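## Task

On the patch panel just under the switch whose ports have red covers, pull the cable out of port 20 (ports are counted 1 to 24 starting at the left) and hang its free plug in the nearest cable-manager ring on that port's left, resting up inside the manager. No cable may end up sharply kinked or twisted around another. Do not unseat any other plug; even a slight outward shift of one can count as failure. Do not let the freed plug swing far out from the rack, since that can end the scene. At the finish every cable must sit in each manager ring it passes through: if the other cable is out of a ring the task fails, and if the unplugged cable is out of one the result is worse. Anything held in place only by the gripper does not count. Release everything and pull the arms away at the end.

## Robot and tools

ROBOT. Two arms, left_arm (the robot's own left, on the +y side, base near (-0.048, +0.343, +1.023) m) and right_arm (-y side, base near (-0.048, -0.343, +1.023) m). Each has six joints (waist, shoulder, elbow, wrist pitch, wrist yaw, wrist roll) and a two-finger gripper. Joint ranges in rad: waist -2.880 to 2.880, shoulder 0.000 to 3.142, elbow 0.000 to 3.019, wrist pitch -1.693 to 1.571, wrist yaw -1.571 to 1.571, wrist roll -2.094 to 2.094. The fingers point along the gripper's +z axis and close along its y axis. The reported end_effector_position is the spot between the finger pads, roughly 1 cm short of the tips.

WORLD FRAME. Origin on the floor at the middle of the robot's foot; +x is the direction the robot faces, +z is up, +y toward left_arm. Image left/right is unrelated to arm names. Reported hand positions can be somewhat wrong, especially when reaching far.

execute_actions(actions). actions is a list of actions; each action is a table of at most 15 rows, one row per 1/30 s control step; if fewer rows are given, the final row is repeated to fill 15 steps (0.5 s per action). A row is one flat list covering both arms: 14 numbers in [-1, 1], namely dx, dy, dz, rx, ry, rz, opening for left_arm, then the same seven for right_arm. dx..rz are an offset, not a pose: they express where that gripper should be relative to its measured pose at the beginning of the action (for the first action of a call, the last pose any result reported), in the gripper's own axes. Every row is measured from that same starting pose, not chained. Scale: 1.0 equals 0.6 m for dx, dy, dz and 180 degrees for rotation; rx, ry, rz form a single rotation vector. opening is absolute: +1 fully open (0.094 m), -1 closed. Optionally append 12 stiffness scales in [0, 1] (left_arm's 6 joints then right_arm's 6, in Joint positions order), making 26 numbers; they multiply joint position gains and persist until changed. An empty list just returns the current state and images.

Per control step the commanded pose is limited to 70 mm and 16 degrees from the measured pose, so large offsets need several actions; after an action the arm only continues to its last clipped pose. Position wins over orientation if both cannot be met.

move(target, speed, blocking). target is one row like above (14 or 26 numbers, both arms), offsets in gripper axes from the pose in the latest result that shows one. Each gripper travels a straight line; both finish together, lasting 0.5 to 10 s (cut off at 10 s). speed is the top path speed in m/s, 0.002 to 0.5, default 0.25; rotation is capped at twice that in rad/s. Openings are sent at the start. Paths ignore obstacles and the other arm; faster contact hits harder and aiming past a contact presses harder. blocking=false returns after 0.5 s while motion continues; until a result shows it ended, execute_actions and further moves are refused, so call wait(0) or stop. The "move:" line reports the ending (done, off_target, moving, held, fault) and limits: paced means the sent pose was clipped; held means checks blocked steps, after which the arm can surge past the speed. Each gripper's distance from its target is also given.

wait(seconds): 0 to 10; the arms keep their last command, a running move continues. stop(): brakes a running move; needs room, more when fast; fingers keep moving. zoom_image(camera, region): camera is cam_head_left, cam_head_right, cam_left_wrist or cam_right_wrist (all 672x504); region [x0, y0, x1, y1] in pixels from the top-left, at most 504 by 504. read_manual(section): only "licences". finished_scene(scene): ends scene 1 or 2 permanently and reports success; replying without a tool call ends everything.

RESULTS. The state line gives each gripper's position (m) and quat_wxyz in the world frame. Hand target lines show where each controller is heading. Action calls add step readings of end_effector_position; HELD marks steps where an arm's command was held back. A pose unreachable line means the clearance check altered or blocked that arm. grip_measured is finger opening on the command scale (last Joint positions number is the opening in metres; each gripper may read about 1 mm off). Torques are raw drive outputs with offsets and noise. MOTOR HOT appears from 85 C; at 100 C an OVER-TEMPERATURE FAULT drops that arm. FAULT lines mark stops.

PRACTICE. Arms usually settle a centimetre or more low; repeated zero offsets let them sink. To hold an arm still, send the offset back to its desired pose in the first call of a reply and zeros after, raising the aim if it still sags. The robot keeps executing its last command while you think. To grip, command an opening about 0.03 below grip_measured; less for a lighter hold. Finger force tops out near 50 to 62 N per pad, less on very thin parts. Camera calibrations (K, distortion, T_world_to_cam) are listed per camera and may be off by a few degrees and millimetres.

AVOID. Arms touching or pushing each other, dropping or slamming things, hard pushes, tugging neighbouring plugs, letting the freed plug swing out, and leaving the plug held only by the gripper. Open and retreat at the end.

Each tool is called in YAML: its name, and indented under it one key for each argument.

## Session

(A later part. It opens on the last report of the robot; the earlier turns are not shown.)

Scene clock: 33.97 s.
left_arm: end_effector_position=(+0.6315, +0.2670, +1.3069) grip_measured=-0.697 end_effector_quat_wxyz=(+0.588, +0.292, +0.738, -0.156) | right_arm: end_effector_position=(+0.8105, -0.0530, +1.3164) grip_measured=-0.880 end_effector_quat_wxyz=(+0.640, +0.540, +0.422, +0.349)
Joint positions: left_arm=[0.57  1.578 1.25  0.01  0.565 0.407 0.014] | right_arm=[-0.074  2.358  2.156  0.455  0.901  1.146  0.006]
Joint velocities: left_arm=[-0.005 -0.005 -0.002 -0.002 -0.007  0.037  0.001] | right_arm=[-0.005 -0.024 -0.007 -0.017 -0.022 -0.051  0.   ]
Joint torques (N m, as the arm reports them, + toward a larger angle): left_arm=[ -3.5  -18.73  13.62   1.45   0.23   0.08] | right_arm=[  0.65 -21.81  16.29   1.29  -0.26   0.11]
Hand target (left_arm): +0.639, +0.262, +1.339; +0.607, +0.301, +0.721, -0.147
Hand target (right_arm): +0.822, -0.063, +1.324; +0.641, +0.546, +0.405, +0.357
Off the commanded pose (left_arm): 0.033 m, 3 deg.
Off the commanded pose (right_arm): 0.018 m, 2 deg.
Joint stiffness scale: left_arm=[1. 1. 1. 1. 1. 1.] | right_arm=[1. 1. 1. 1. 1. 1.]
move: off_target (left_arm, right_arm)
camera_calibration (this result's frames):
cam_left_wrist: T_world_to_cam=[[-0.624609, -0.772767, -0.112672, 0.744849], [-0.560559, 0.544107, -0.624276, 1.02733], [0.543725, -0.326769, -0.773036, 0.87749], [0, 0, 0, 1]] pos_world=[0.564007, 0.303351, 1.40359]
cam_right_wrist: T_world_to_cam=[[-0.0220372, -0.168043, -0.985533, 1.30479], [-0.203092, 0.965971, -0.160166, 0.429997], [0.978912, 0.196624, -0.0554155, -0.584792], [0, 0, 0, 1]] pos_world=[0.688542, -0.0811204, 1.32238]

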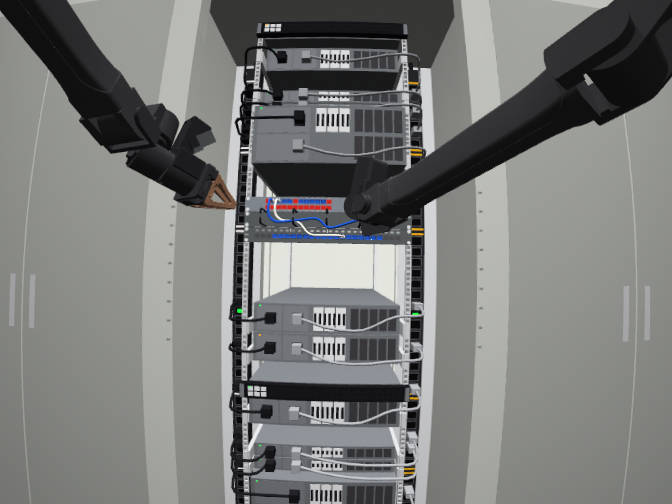

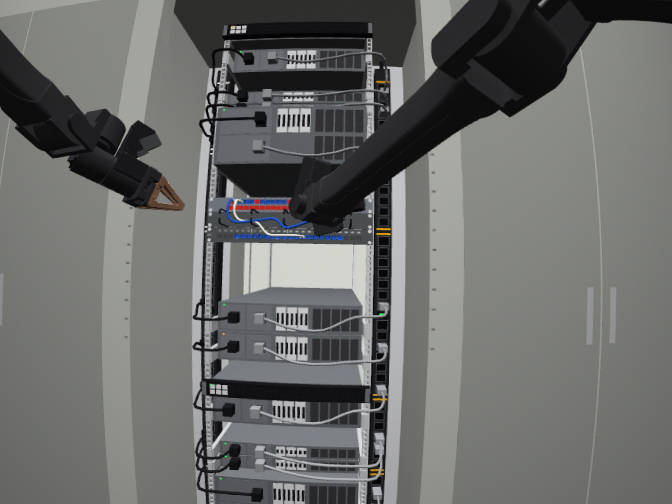

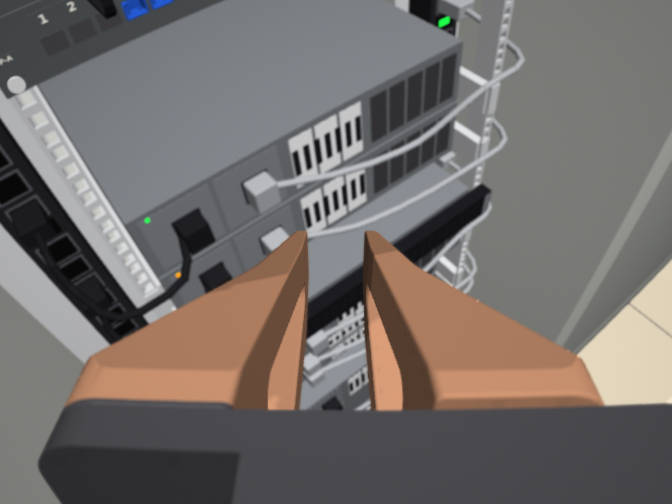

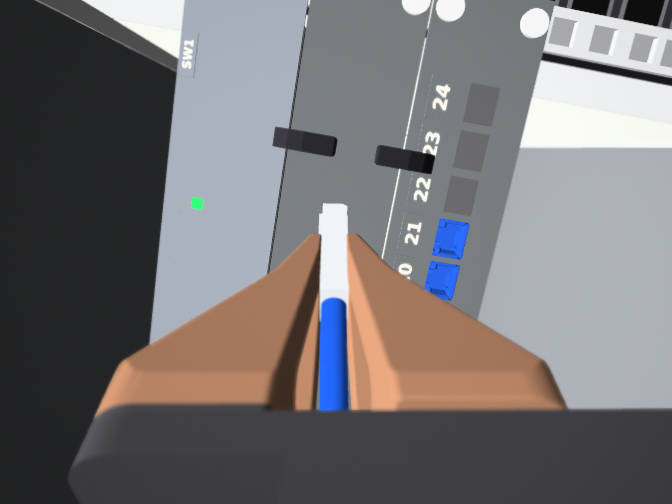

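move:
  target: [-0.03,0,0,0,-0.17,0,-0.7,0.02,0.01,0.065,-0.01,0,0,-1]
  speed: 0.08

zoom_image:
  camera: "cam_left_wrist"
  region: [300,0,672,250]

Scene clock: 37.97 s.
left_arm: end_effector_position=(+0.6294, +0.2546, +1.3368) grip_measured=-0.697 end_effector_quat_wxyz=(+0.765, +0.249, +0.550, -0.223) | right_arm: end_effector_position=(+0.8391, -0.0456, +1.3199) grip_measured=-0.880 end_effector_quat_wxyz=(+0.642, +0.530, +0.423, +0.358)
Joint positions: left_arm=[0.575 1.731 1.128 0.944 0.697 0.031 0.014] | right_arm=[-0.086  2.46   2.349  0.379  0.864  1.137  0.006]
Joint velocities: left_arm=[ 0.005 -0.005  0.007  0.012  0.051 -0.007  0.   ] | right_arm=[ 0.005  0.005  0.022  0.002  0.037 -0.007 -0.001]
Joint torques (N m, as the arm reports them, + toward a larger angle): left_arm=[ -1.17 -17.2    7.6    2.15   0.14  -0.09] | right_arm=[  1.09 -21.92  16.56   1.35  -0.31  -0.18]
Hand target (left_arm): +0.632, +0.262, +1.323; +0.762, +0.241, +0.557, -0.225
Hand target (right_arm): +0.850, -0.057, +1.323; +0.648, +0.530, +0.416, +0.356
Off the commanded pose (left_arm): 0.016 m, 1 deg.
Off the commanded pose (right_arm): 0.017 m, 1 deg.
Joint stiffness scale: left_arm=[1. 1. 1. 1. 1. 1.] | right_arm=[1. 1. 1. 1. 1. 1.]
move: off_target (left_arm, right_arm)
camera_calibration (this result's frames):
cam_left_wrist: T_world_to_cam=[[-0.623376, -0.769172, -0.140632, 0.772979], [-0.182534, 0.318034, -0.930342, 1.28032], [0.760318, -0.554282, -0.338655, 0.238633], [0, 0, 0, 1]] pos_world=[0.534122, 0.319637, 1.38066]
cam_right_wrist: T_world_to_cam=[[-0.00214475, -0.17557, -0.984465, 1.29171], [-0.220822, 0.960247, -0.17077, 0.457807], [0.975312, 0.217025, -0.0408293, -0.629411], [0, 0, 0, 1]] pos_world=[0.717737, -0.0762242, 1.32412]

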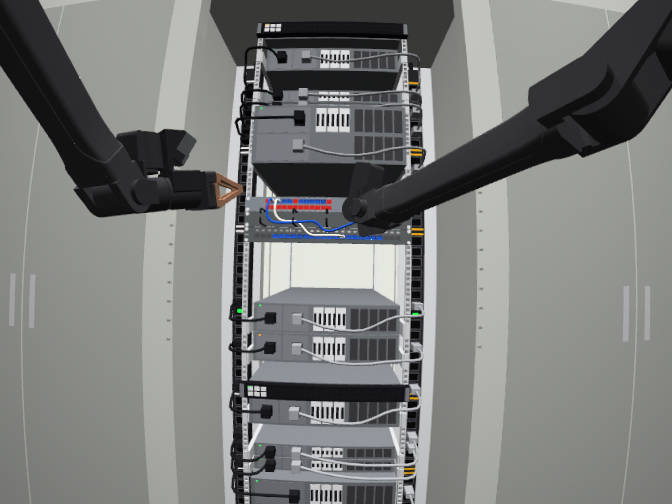

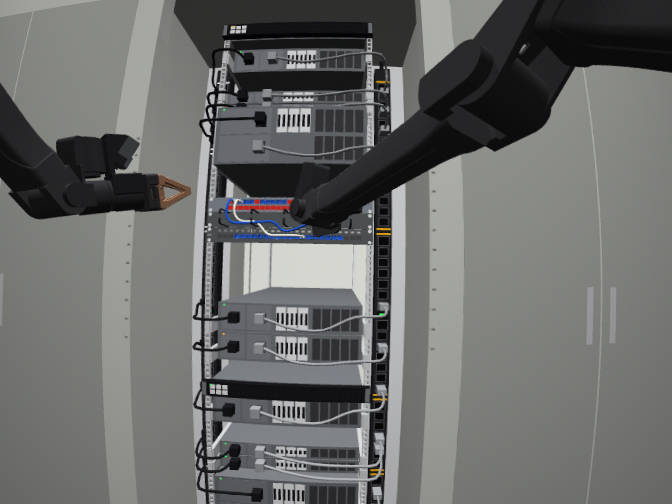

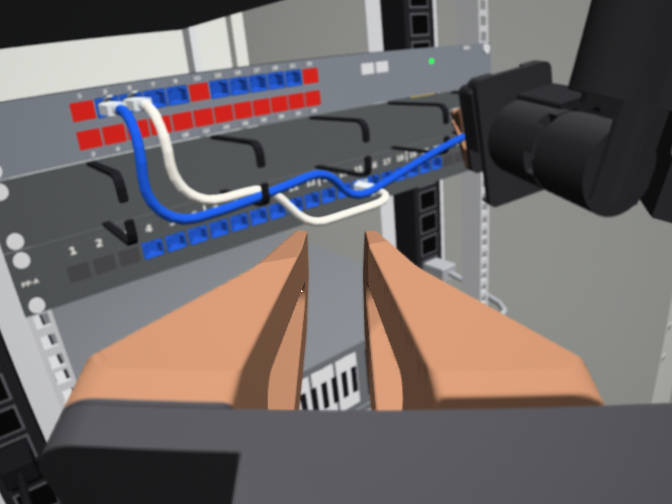

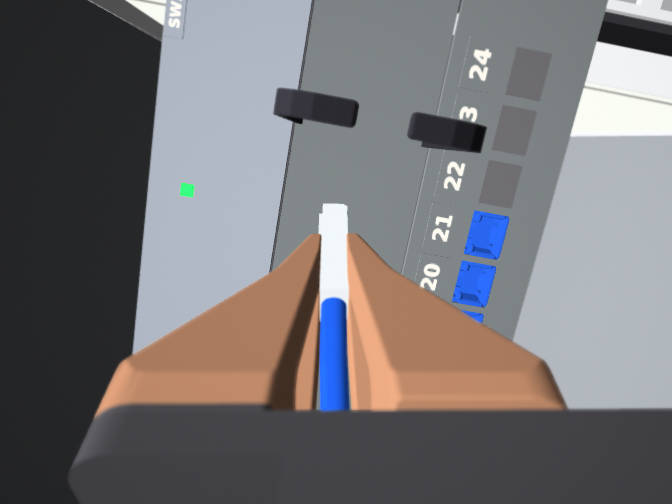

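Region (300, 0, 672, 250) of cam_left_wrist's 672x504 image, scaled by 1.355, with more detail than that image has; it fills the top 339 rows of this view, and the rest is white.

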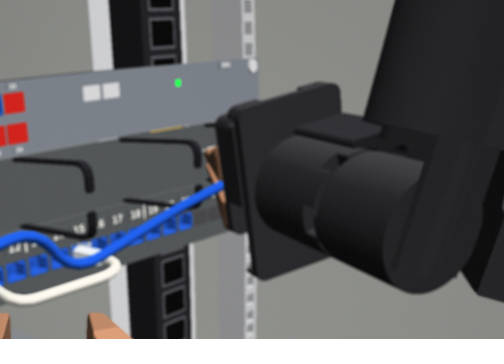

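move:
  target: [0,0,0,0,0,0,-0.7,0.005,0.015,0.06,0,0,0,-1]
  speed: 0.05

zoom_image:
  camera: "cam_left_wrist"
  region: [350,60,530,200]

Scene clock: 39.20 s.
left_arm: end_effector_position=(+0.6293, +0.2546, +1.3370) grip_measured=-0.697 end_effector_quat_wxyz=(+0.765, +0.248, +0.550, -0.225) | right_arm: end_effector_position=(+0.8438, -0.0438, +1.3189) grip_measured=-0.884 end_effector_quat_wxyz=(+0.638, +0.539, +0.431, +0.340)
Joint positions: left_arm=[0.575 1.731 1.128 0.946 0.697 0.028 0.014] | right_arm=[-0.084  2.488  2.422  0.29   0.893  1.149  0.005]
Joint velocities: left_arm=[ 0.005  0.015 -0.002 -0.002 -0.037 -0.022 -0.   ] | right_arm=[ 0.005 -0.015 -0.012 -0.002  0.022 -0.066  0.001]
Joint torques (N m, as the arm reports them, + toward a larger angle): left_arm=[ -2.41 -18.92   8.08   1.55   0.04   0.02] | right_arm=[ -0.18 -20.75  21.31   0.73  -2.77  -0.14]
Hand target (left_arm): +0.629, +0.255, +1.337; +0.765, +0.248, +0.550, -0.224
Hand target (right_arm): +0.865, -0.058, +1.330; +0.642, +0.528, +0.424, +0.359
Off the commanded pose (left_arm): 0.000 m, 0 deg.
Off the commanded pose (right_arm): 0.034 m, 3 deg.
Joint stiffness scale: left_arm=[1. 1. 1. 1. 1. 1.] | right_arm=[1. 1. 1. 1. 1. 1.]
move: off_target (right_arm)
camera_calibration (this result's frames):
cam_left_wrist: T_world_to_cam=[[-0.624153, -0.769007, -0.138063, 0.769999], [-0.183213, 0.31584, -0.930955, 1.28232], [0.759517, -0.555763, -0.338024, 0.238809], [0, 0, 0, 1]] pos_world=[0.534155, 0.319848, 1.38081]
cam_right_wrist: T_world_to_cam=[[-0.0442469, -0.180289, -0.982618, 1.32392], [-0.208058, 0.963677, -0.167445, 0.441902], [0.977115, 0.197032, -0.0801503, -0.584978], [0, 0, 0, 1]] pos_world=[0.722111, -0.0719033, 1.32801]

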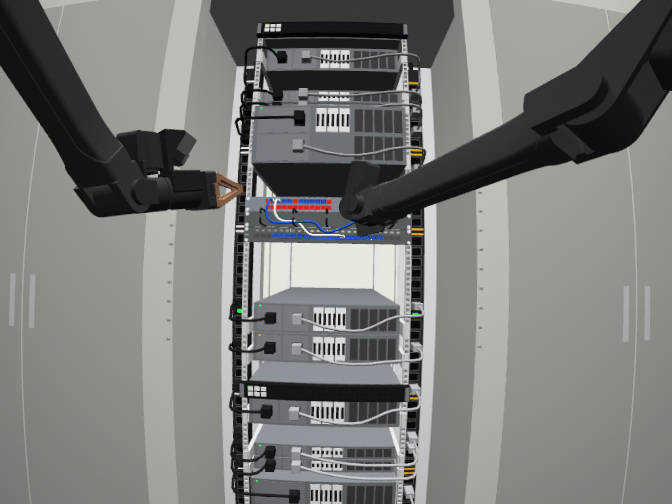

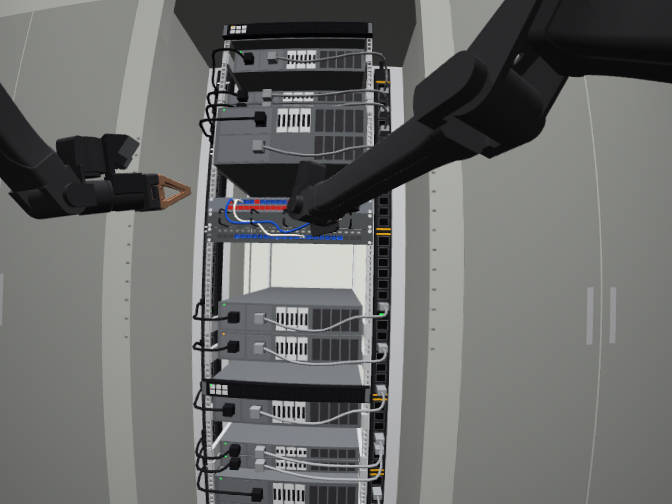

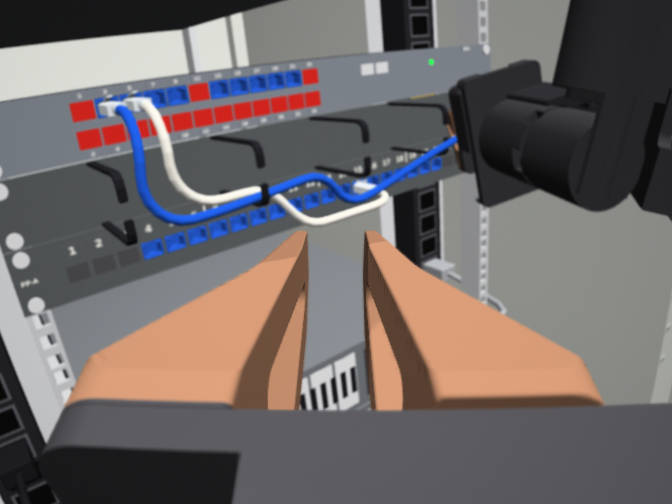

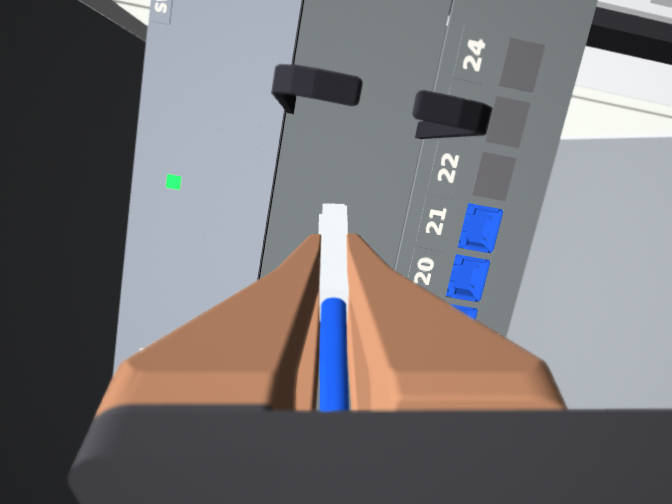

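Region (350, 60, 530, 200) of cam_left_wrist's 672x504 image, scaled by 2.800, with more detail than that image has.

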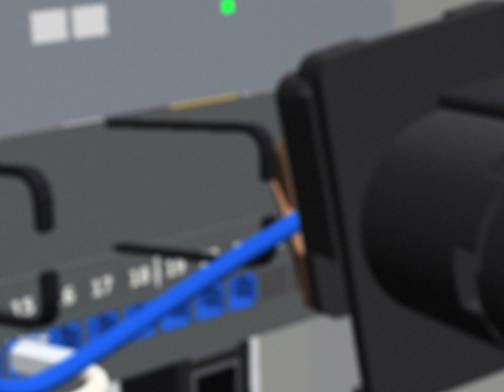

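move:
  target: [0,0,0,0,0,0,-0.7,-0.1,0,-0.085,-0.01,0.11,-0.04,-1]
  speed: 0.1

move:
  target: [0.103,-0.183,0.227,-0.183,-0.031,-0.512,-0.6,0,0,0,0,0,0,-1]

Scene clock: 42.20 s.
left_arm: end_effector_position=(+0.6293, +0.2546, +1.3370) grip_measured=-0.697 end_effector_quat_wxyz=(+0.765, +0.248, +0.550, -0.225) | right_arm: end_effector_position=(+0.7676, -0.0575, +1.3246) grip_measured=-0.883 end_effector_quat_wxyz=(+0.575, +0.431, +0.567, +0.404)
Joint positions: left_arm=[0.575 1.731 1.128 0.946 0.697 0.028 0.014] | right_arm=[-0.113  2.077  1.762  0.375  0.511  1.142  0.005]
Joint velocities: left_arm=[ 0.005 -0.015 -0.012 -0.012 -0.037  0.022 -0.001] | right_arm=[ 0.005  0.005 -0.007 -0.007  0.066 -0.051 -0.001]
Joint torques (N m, as the arm reports them, + toward a larger angle): left_arm=[ -2.46 -18.97   8.07   1.54   0.05  -0.02] | right_arm=[ -1.2  -20.64  10.26   2.37   0.    -0.27]
Hand target (left_arm): +0.629, +0.255, +1.337; +0.765, +0.248, +0.550, -0.225
Hand target (right_arm): +0.773, -0.079, +1.326; +0.585, +0.433, +0.561, +0.394
Off the commanded pose (left_arm): 0.000 m, 0 deg.
Off the commanded pose (right_arm): 0.021 m, 2 deg.
Joint stiffness scale: left_arm=[1. 1. 1. 1. 1. 1.] | right_arm=[1. 1. 1. 1. 1. 1.]
move: off_target (right_arm)
camera_calibration (this result's frames):
cam_left_wrist: T_world_to_cam=[[-0.624153, -0.769007, -0.138063, 0.769999], [-0.183213, 0.31584, -0.930955, 1.28232], [0.759517, -0.555763, -0.338024, 0.238809], [0, 0, 0, 1]] pos_world=[0.534155, 0.319848, 1.38081]
cam_right_wrist: T_world_to_cam=[[-0.0381249, -0.302237, -0.95247, 1.27207], [-0.552324, 0.800705, -0.231971, 0.780649], [0.832758, 0.517228, -0.197459, -0.222664], [0, 0, 0, 1]] pos_world=[0.665094, -0.125434, 1.34873]

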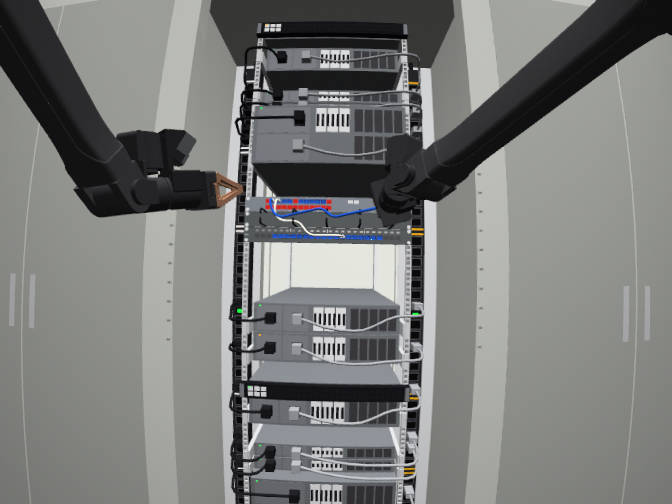

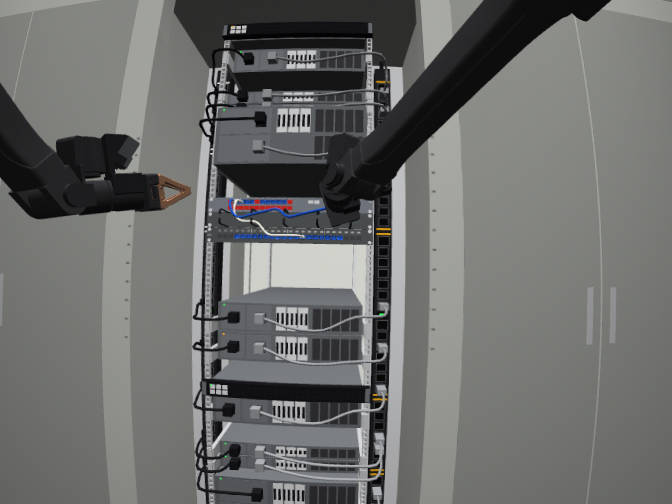

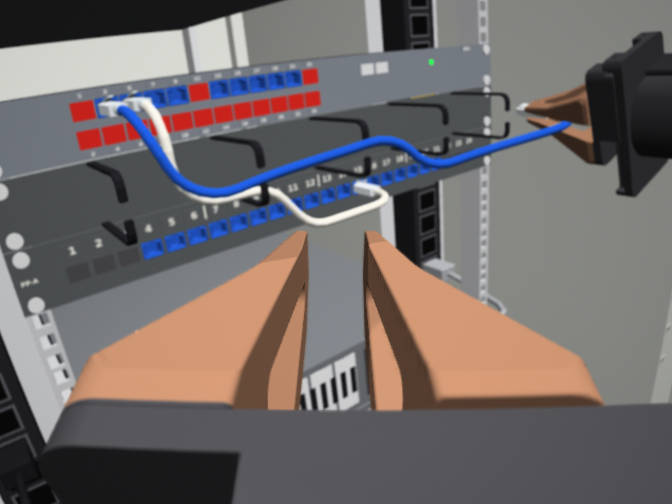

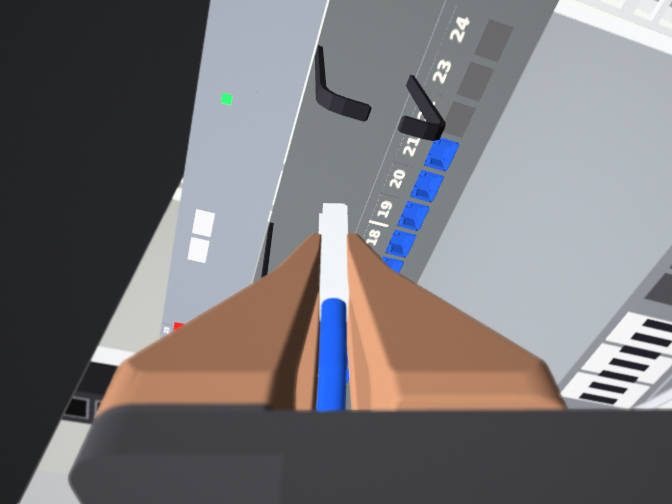

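Scene clock: 46.17 s.
left_arm: end_effector_position=(+0.6695, +0.0901, +1.2932) grip_measured=-0.603 end_effector_quat_wxyz=(+0.426, -0.436, +0.566, -0.555) | right_arm: end_effector_position=(+0.7676, -0.0575, +1.3246) grip_measured=-0.883 end_effector_quat_wxyz=(+0.575, +0.431, +0.567, +0.404)
Joint positions: left_arm=[ 0.174  1.819  1.283  0.552 -0.154 -1.463  0.019] | right_arm=[-0.113  2.077  1.762  0.375  0.511  1.142  0.005]
Joint velocities: left_arm=[-0.005 -0.015  0.002 -0.007  0.007  0.007 -0.001] | right_arm=[ 0.005 -0.034  0.012  0.002 -0.11  -0.007  0.   ]
Joint torques (N m, as the arm reports them, + toward a larger angle): left_arm=[ -3.85 -18.83  12.84   1.52   0.08   0.  ] | right_arm=[  1.83 -20.39  11.1    1.81   0.01  -0.06]
Hand target (left_arm): +0.679, +0.080, +1.302; +0.425, -0.435, +0.559, -0.564
Hand target (right_arm): +0.768, -0.058, +1.325; +0.575, +0.431, +0.567, +0.404
Off the commanded pose (left_arm): 0.016 m, 1 deg.
Off the commanded pose (right_arm): 0.000 m, 0 deg.
Joint stiffness scale: left_arm=[1. 1. 1. 1. 1. 1.] | right_arm=[1. 1. 1. 1. 1. 1.]
move: off_target (left_arm)
camera_calibration (this result's frames):
cam_left_wrist: T_world_to_cam=[[0.00714662, -0.00394642, 0.999967, -1.30077], [-0.774057, -0.633109, 0.00303347, 0.574043], [0.633076, -0.774053, -0.00757935, -0.22097], [0, 0, 0, 1]] pos_world=[0.593529, 0.187256, 1.29731]
cam_right_wrist: T_world_to_cam=[[-0.0381249, -0.302237, -0.95247, 1.27207], [-0.552324, 0.800705, -0.231971, 0.780649], [0.832758, 0.517228, -0.197459, -0.222664], [0, 0, 0, 1]] pos_world=[0.665094, -0.125434, 1.34873]

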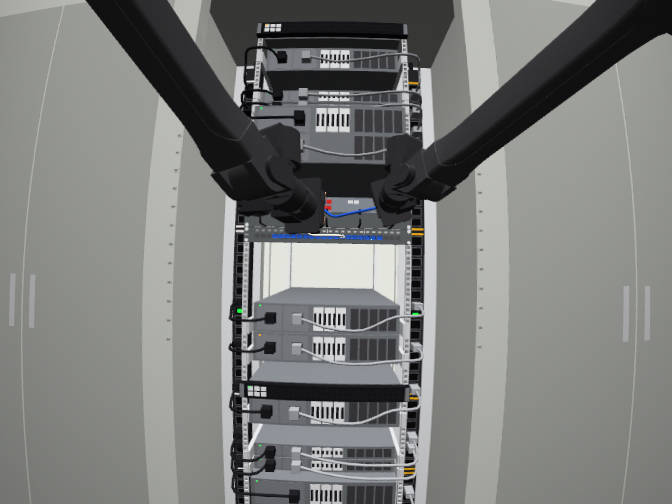

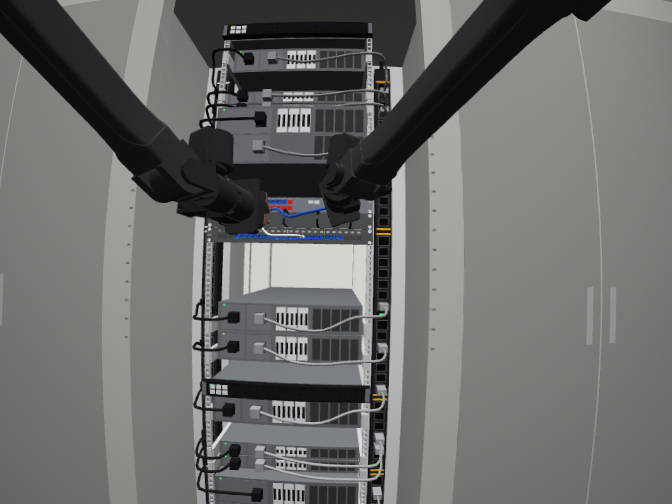

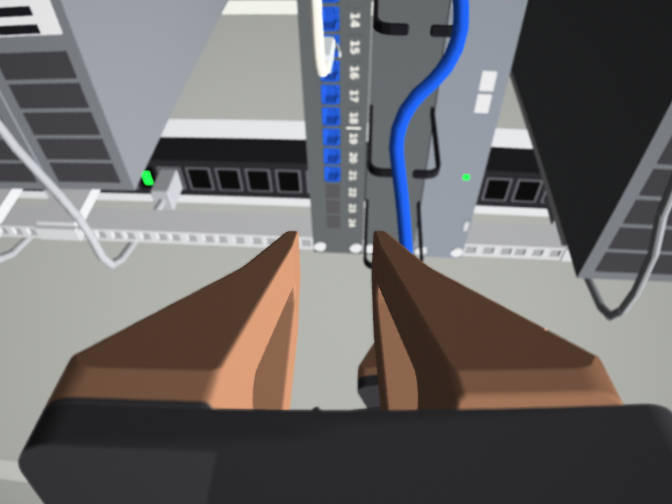

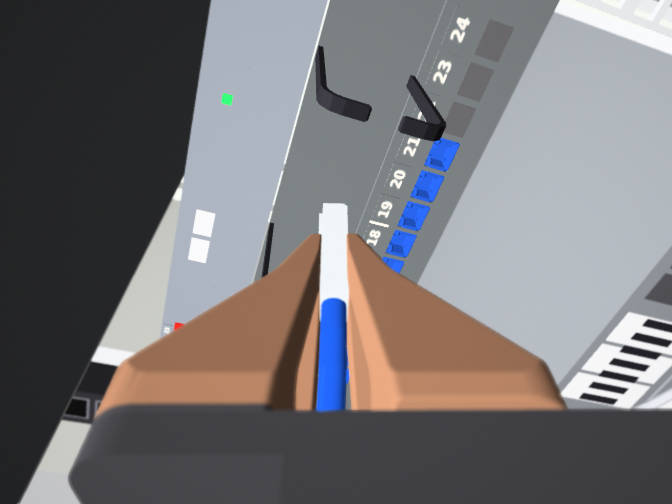

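move:
  target: [0.085,-0.055,0.09,0,0.07,0,-0.45,0,0,0,0,0,0,-1]
  speed: 0.1

Scene clock: 48.00 s.
left_arm: end_effector_position=(+0.7008, +0.0405, +1.3148) grip_measured=-0.453 end_effector_quat_wxyz=(+0.362, -0.380, +0.612, -0.592) | right_arm: end_effector_position=(+0.7676, -0.0575, +1.3246) grip_measured=-0.883 end_effector_quat_wxyz=(+0.575, +0.431, +0.567, +0.404)
Joint positions: left_arm=[ 0.174  1.892  1.477  0.392  0.05  -1.466  0.026] | right_arm=[-0.113  2.077  1.762  0.375  0.511  1.142  0.005]
Joint velocities: left_arm=[-0.015  0.015  0.002 -0.007  0.007 -0.007  0.   ] | right_arm=[-0.005  0.005  0.007  0.007 -0.051  0.007 -0.001]
Joint torques (N m, as the arm reports them, + toward a larger angle): left_arm=[ -4.25 -20.66  13.54   1.52   0.29   0.09] | right_arm=[  1.87 -20.42  11.11   1.81   0.01  -0.07]
Hand target (left_arm): +0.708, +0.028, +1.325; +0.362, -0.372, +0.609, -0.600
Hand target (right_arm): +0.768, -0.058, +1.325; +0.575, +0.431, +0.567, +0.404
Off the commanded pose (left_arm): 0.019 m, 1 deg.
Off the commanded pose (right_arm): 0.000 m, 0 deg.
Joint stiffness scale: left_arm=[1. 1. 1. 1. 1. 1.] | right_arm=[1. 1. 1. 1. 1. 1.]
move: off_target (left_arm)
camera_calibration (this result's frames):
cam_left_wrist: T_world_to_cam=[[0.0239464, -0.00700608, 0.999689, -1.33407], [-0.887661, -0.460145, 0.018038, 0.619726], [0.459875, -0.887816, -0.0172378, -0.140359], [0, 0, 0, 1]] pos_world=[0.6466, 0.151204, 1.32005]
cam_right_wrist: T_world_to_cam=[[-0.0381249, -0.302237, -0.95247, 1.27207], [-0.552324, 0.800705, -0.231971, 0.780649], [0.832758, 0.517228, -0.197459, -0.222664], [0, 0, 0, 1]] pos_world=[0.665094, -0.125434, 1.34873]

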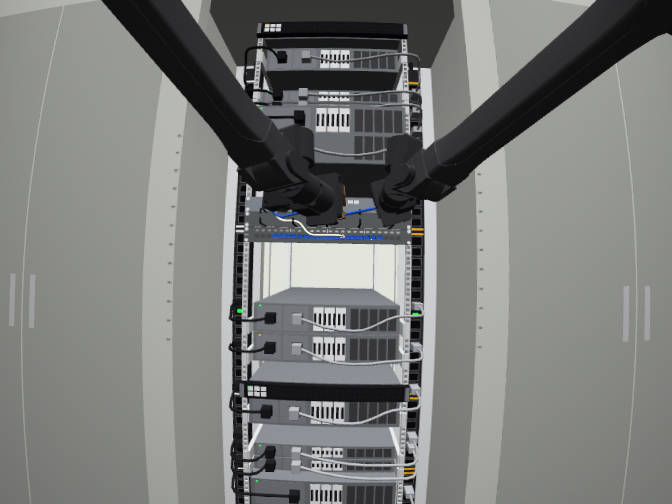

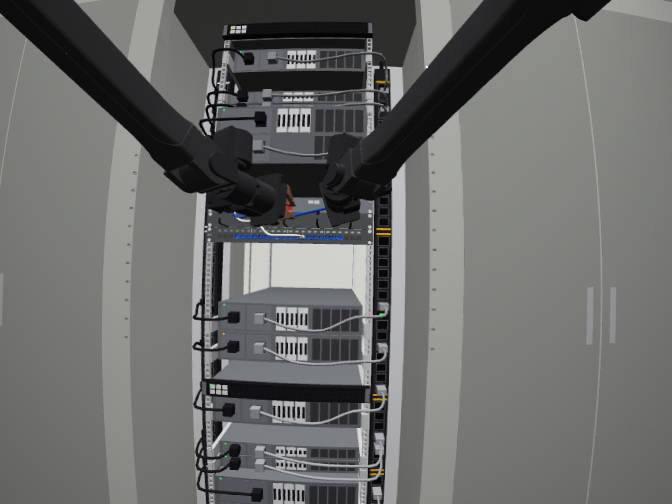

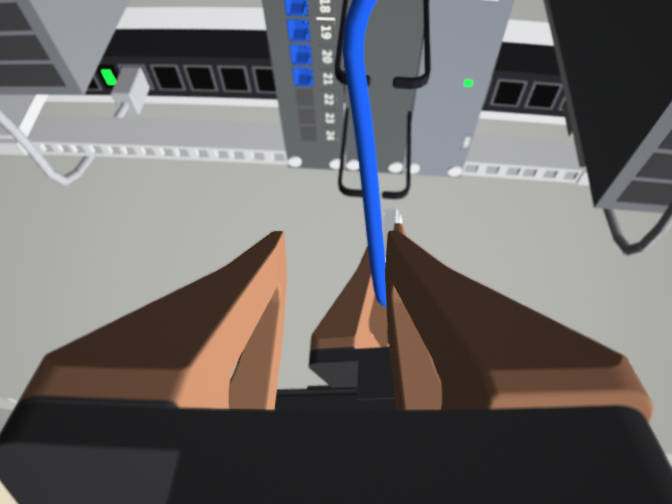

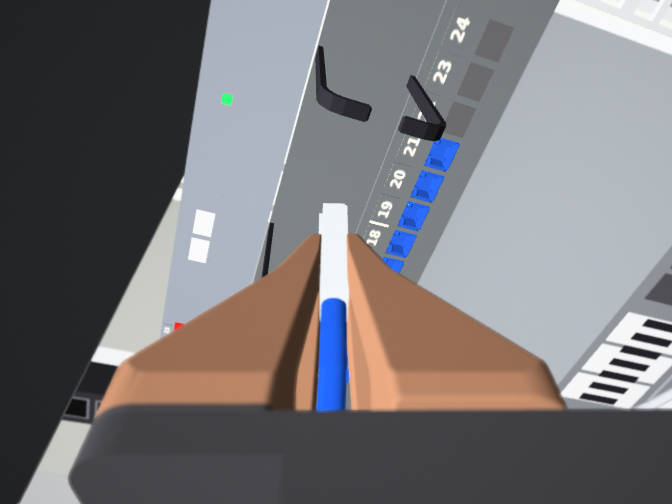

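move:
  target: [0.02,-0.035,0.085,0,0,0,-0.45,0,0,0,0,0,0,-1]
  speed: 0.06

Scene clock: 49.57 s.
left_arm: end_effector_position=(+0.7335, +0.0196, +1.3232) grip_measured=-0.453 end_effector_quat_wxyz=(+0.360, -0.385, +0.616, -0.585) | right_arm: end_effector_position=(+0.7676, -0.0575, +1.3246) grip_measured=-0.883 end_effector_quat_wxyz=(+0.575, +0.431, +0.567, +0.404)
Joint positions: left_arm=[ 0.161  1.974  1.641  0.291  0.029 -1.466  0.026] | right_arm=[-0.113  2.077  1.762  0.375  0.511  1.142  0.005]
Joint velocities: left_arm=[ 0.005 -0.024  0.012 -0.002  0.007 -0.022  0.001] | right_arm=[ 0.005 -0.015 -0.012  0.012 -0.007 -0.022 -0.   ]
Joint torques (N m, as the arm reports them, + toward a larger angle): left_arm=[ -4.34 -22.2   13.96   1.56   0.06   0.07] | right_arm=[  1.84 -20.41  11.11   1.8    0.01  -0.07]
Hand target (left_arm): +0.741, +0.007, +1.333; +0.361, -0.380, +0.612, -0.593
Hand target (right_arm): +0.768, -0.058, +1.325; +0.575, +0.431, +0.567, +0.404
Off the commanded pose (left_arm): 0.019 m, 1 deg.
Off the commanded pose (right_arm): 0.000 m, 0 deg.
Joint stiffness scale: left_arm=[1. 1. 1. 1. 1. 1.] | right_arm=[1. 1. 1. 1. 1. 1.]
move: off_target (left_arm)
camera_calibration (this result's frames):
cam_left_wrist: T_world_to_cam=[[0.0418216, -0.0156526, 0.999002, -1.3554], [-0.884356, -0.465865, 0.0297229, 0.621121], [0.464935, -0.884717, -0.0333257, -0.156265], [0, 0, 0, 1]] pos_world=[0.678631, 0.129893, 1.33038]
cam_right_wrist: T_world_to_cam=[[-0.0381249, -0.302237, -0.95247, 1.27207], [-0.552324, 0.800705, -0.231971, 0.780649], [0.832758, 0.517228, -0.197459, -0.222664], [0, 0, 0, 1]] pos_world=[0.665094, -0.125434, 1.34873]

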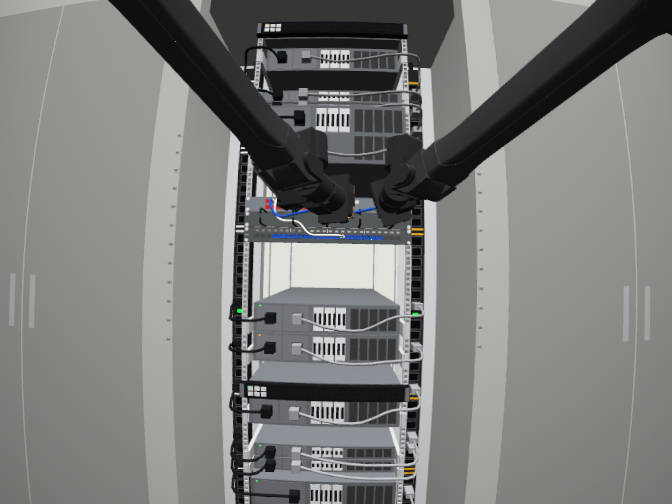

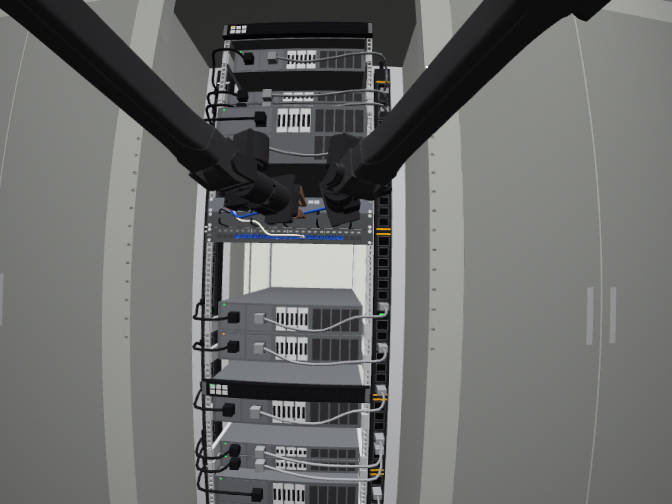

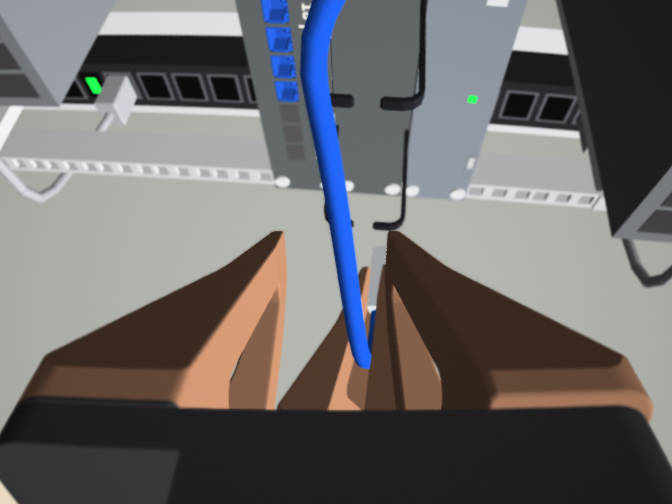

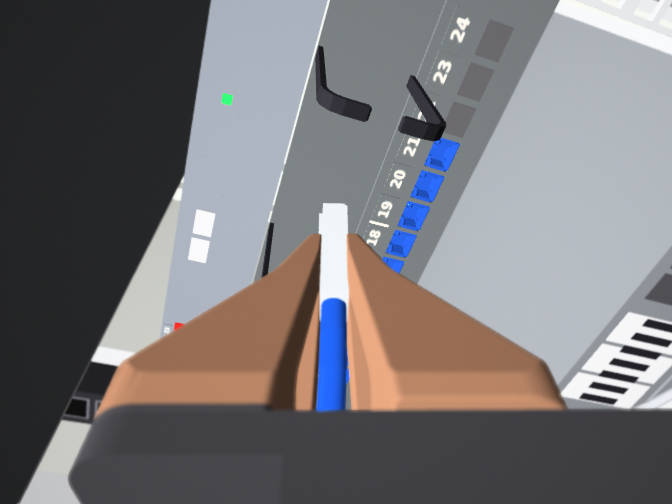

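execute_actions:
  actions:
    - [[0.03,-0.015,0.045,0,0,0,-0.5,0,0,0,0,0,0,-1]]
    - [[0.02,-0.012,0.015,0,0,0,-0.93,0,0,0,0,0,0,-1]]
    - [[0,-0.01,0,0,0,0,-0.93,0,0,0,0,0,0,-1]]

Scene clock: 51.57 s.
left_arm: end_effector_position=(+0.7403, +0.0022, +1.3198) grip_measured=-0.915 end_effector_quat_wxyz=(+0.359, -0.395, +0.623, -0.572) | right_arm: end_effector_position=(+0.7676, -0.0574, +1.3247) grip_measured=-0.883 end_effector_quat_wxyz=(+0.575, +0.430, +0.567, +0.404)
Joint positions: left_arm=[ 0.138  2.007  1.702  0.234 -0.013 -1.466  0.004] | right_arm=[-0.113  2.077  1.762  0.375  0.51   1.142  0.005]
Joint velocities: left_arm=[-0.005  0.005 -0.022 -0.017 -0.051  0.051 -0.001] | right_arm=[-0.005 -0.024 -0.002 -0.007  0.022  0.007 -0.   ]
Joint torques (N m, as the arm reports them, + toward a larger angle): left_arm=[ -3.39 -24.81  10.65   1.38   0.14   0.08] | right_arm=[  1.75 -20.31  11.23   1.81   0.01  -0.06]
Hand target (left_arm): +0.741, +0.001, +1.322; +0.358, -0.395, +0.623, -0.571
Hand target (right_arm): +0.768, -0.057, +1.325; +0.575, +0.430, +0.567, +0.404
Off the commanded pose (left_arm): 0.003 m, 0 deg.
Off the commanded pose (right_arm): 0.000 m, 0 deg.
Joint stiffness scale: left_arm=[1. 1. 1. 1. 1. 1.] | right_arm=[1. 1. 1. 1. 1. 1.]
Step readings (end_effector_position; steps 1 to 15: 1st action; 16 to 30: 2nd action; 31 to 45: 3rd action):
0: left_arm (+0.7335, +0.0196, +1.3232) | right_arm (+0.7676, -0.0575, +1.3246)
1: left_arm (+0.7349, +0.0200, +1.3227) | right_arm (+0.7676, -0.0575, +1.3246)
2: left_arm (+0.7378, +0.0197, +1.3229) | right_arm (+0.7676, -0.0575, +1.3246)
4: left_arm (+0.7424, +0.0154, +1.3248) | right_arm (+0.7676, -0.0575, +1.3246)
8: left_arm (+0.7428, +0.0067, +1.3230) | right_arm (+0.7676, -0.0575, +1.3246)
15: left_arm (+0.7411, +0.0016, +1.3190) | right_arm (+0.7676, -0.0575, +1.3246)
16: left_arm (+0.7414, +0.0024, +1.3183) | right_arm (+0.7676, -0.0575, +1.3246)
17: left_arm (+0.7415, +0.0027, +1.3172) | right_arm (+0.7676, -0.0574, +1.3247)
19: left_arm (+0.7411, +0.0020, +1.3167) | right_arm (+0.7676, -0.0574, +1.3247)
23: left_arm (+0.7408, +0.0015, +1.3165) | right_arm (+0.7676, -0.0574, +1.3247)
30: left_arm (+0.7408, +0.0015, +1.3165) | right_arm (+0.7676, -0.0574, +1.3247)
31: left_arm (+0.7408, +0.0015, +1.3165) | right_arm (+0.7676, -0.0574, +1.3247)
32: left_arm (+0.7408, +0.0016, +1.3168) | right_arm (+0.7676, -0.0574, +1.3247)
34: left_arm (+0.7406, +0.0017, +1.3178) | right_arm (+0.7676, -0.0574, +1.3247)
38: left_arm (+0.7403, +0.0023, +1.3201) | right_arm (+0.7676, -0.0574, +1.3247)
45: end_effector_position above
camera_calibration (this result's frames):
cam_left_wrist: T_world_to_cam=[[0.069355, -0.0304864, 0.997126, -1.37048], [-0.875758, -0.480533, 0.0462213, 0.59107], [0.477743, -0.876447, -0.0600261, -0.149113], [0, 0, 0, 1]] pos_world=[0.683921, 0.111558, 1.33027]
cam_right_wrist: T_world_to_cam=[[-0.0378084, -0.30226, -0.952475, 1.27189], [-0.552909, 0.800288, -0.232017, 0.781037], [0.832384, 0.51786, -0.19738, -0.222515], [0, 0, 0, 1]] pos_world=[0.665148, -0.125382, 1.34874]

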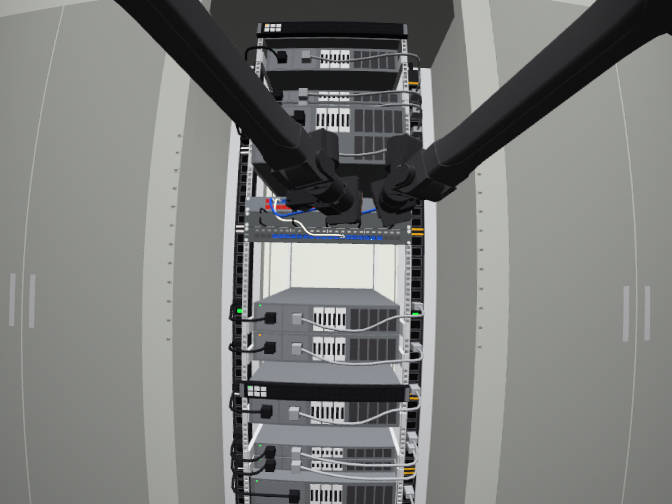

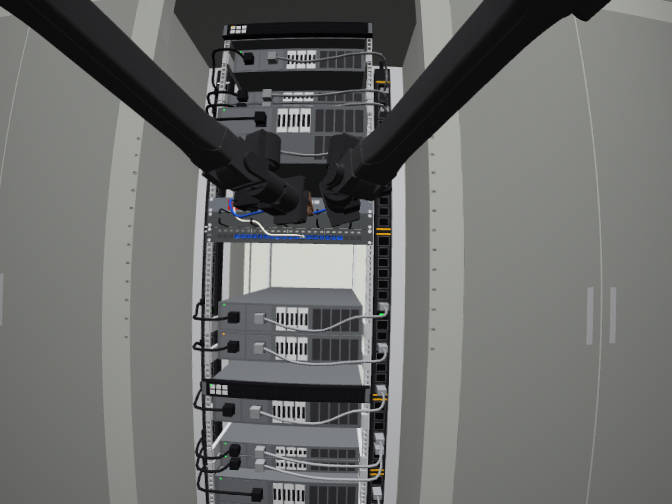

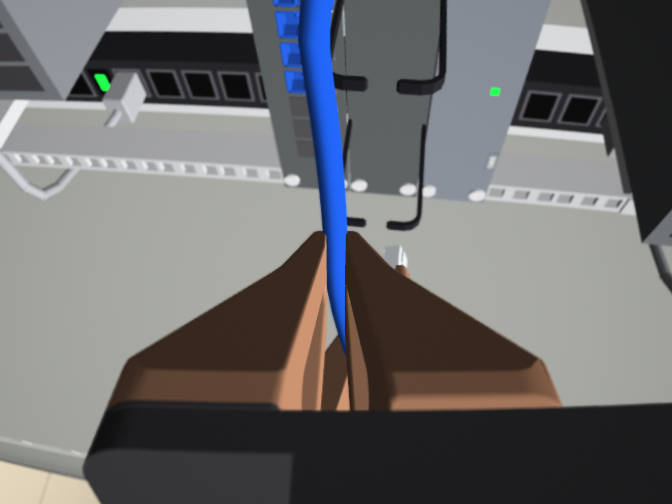

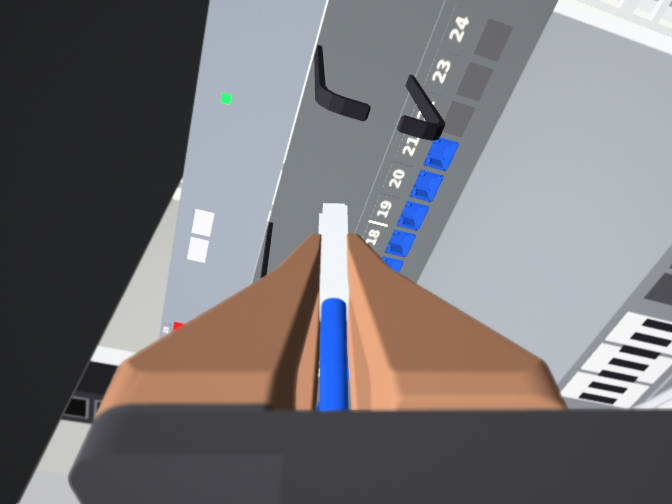

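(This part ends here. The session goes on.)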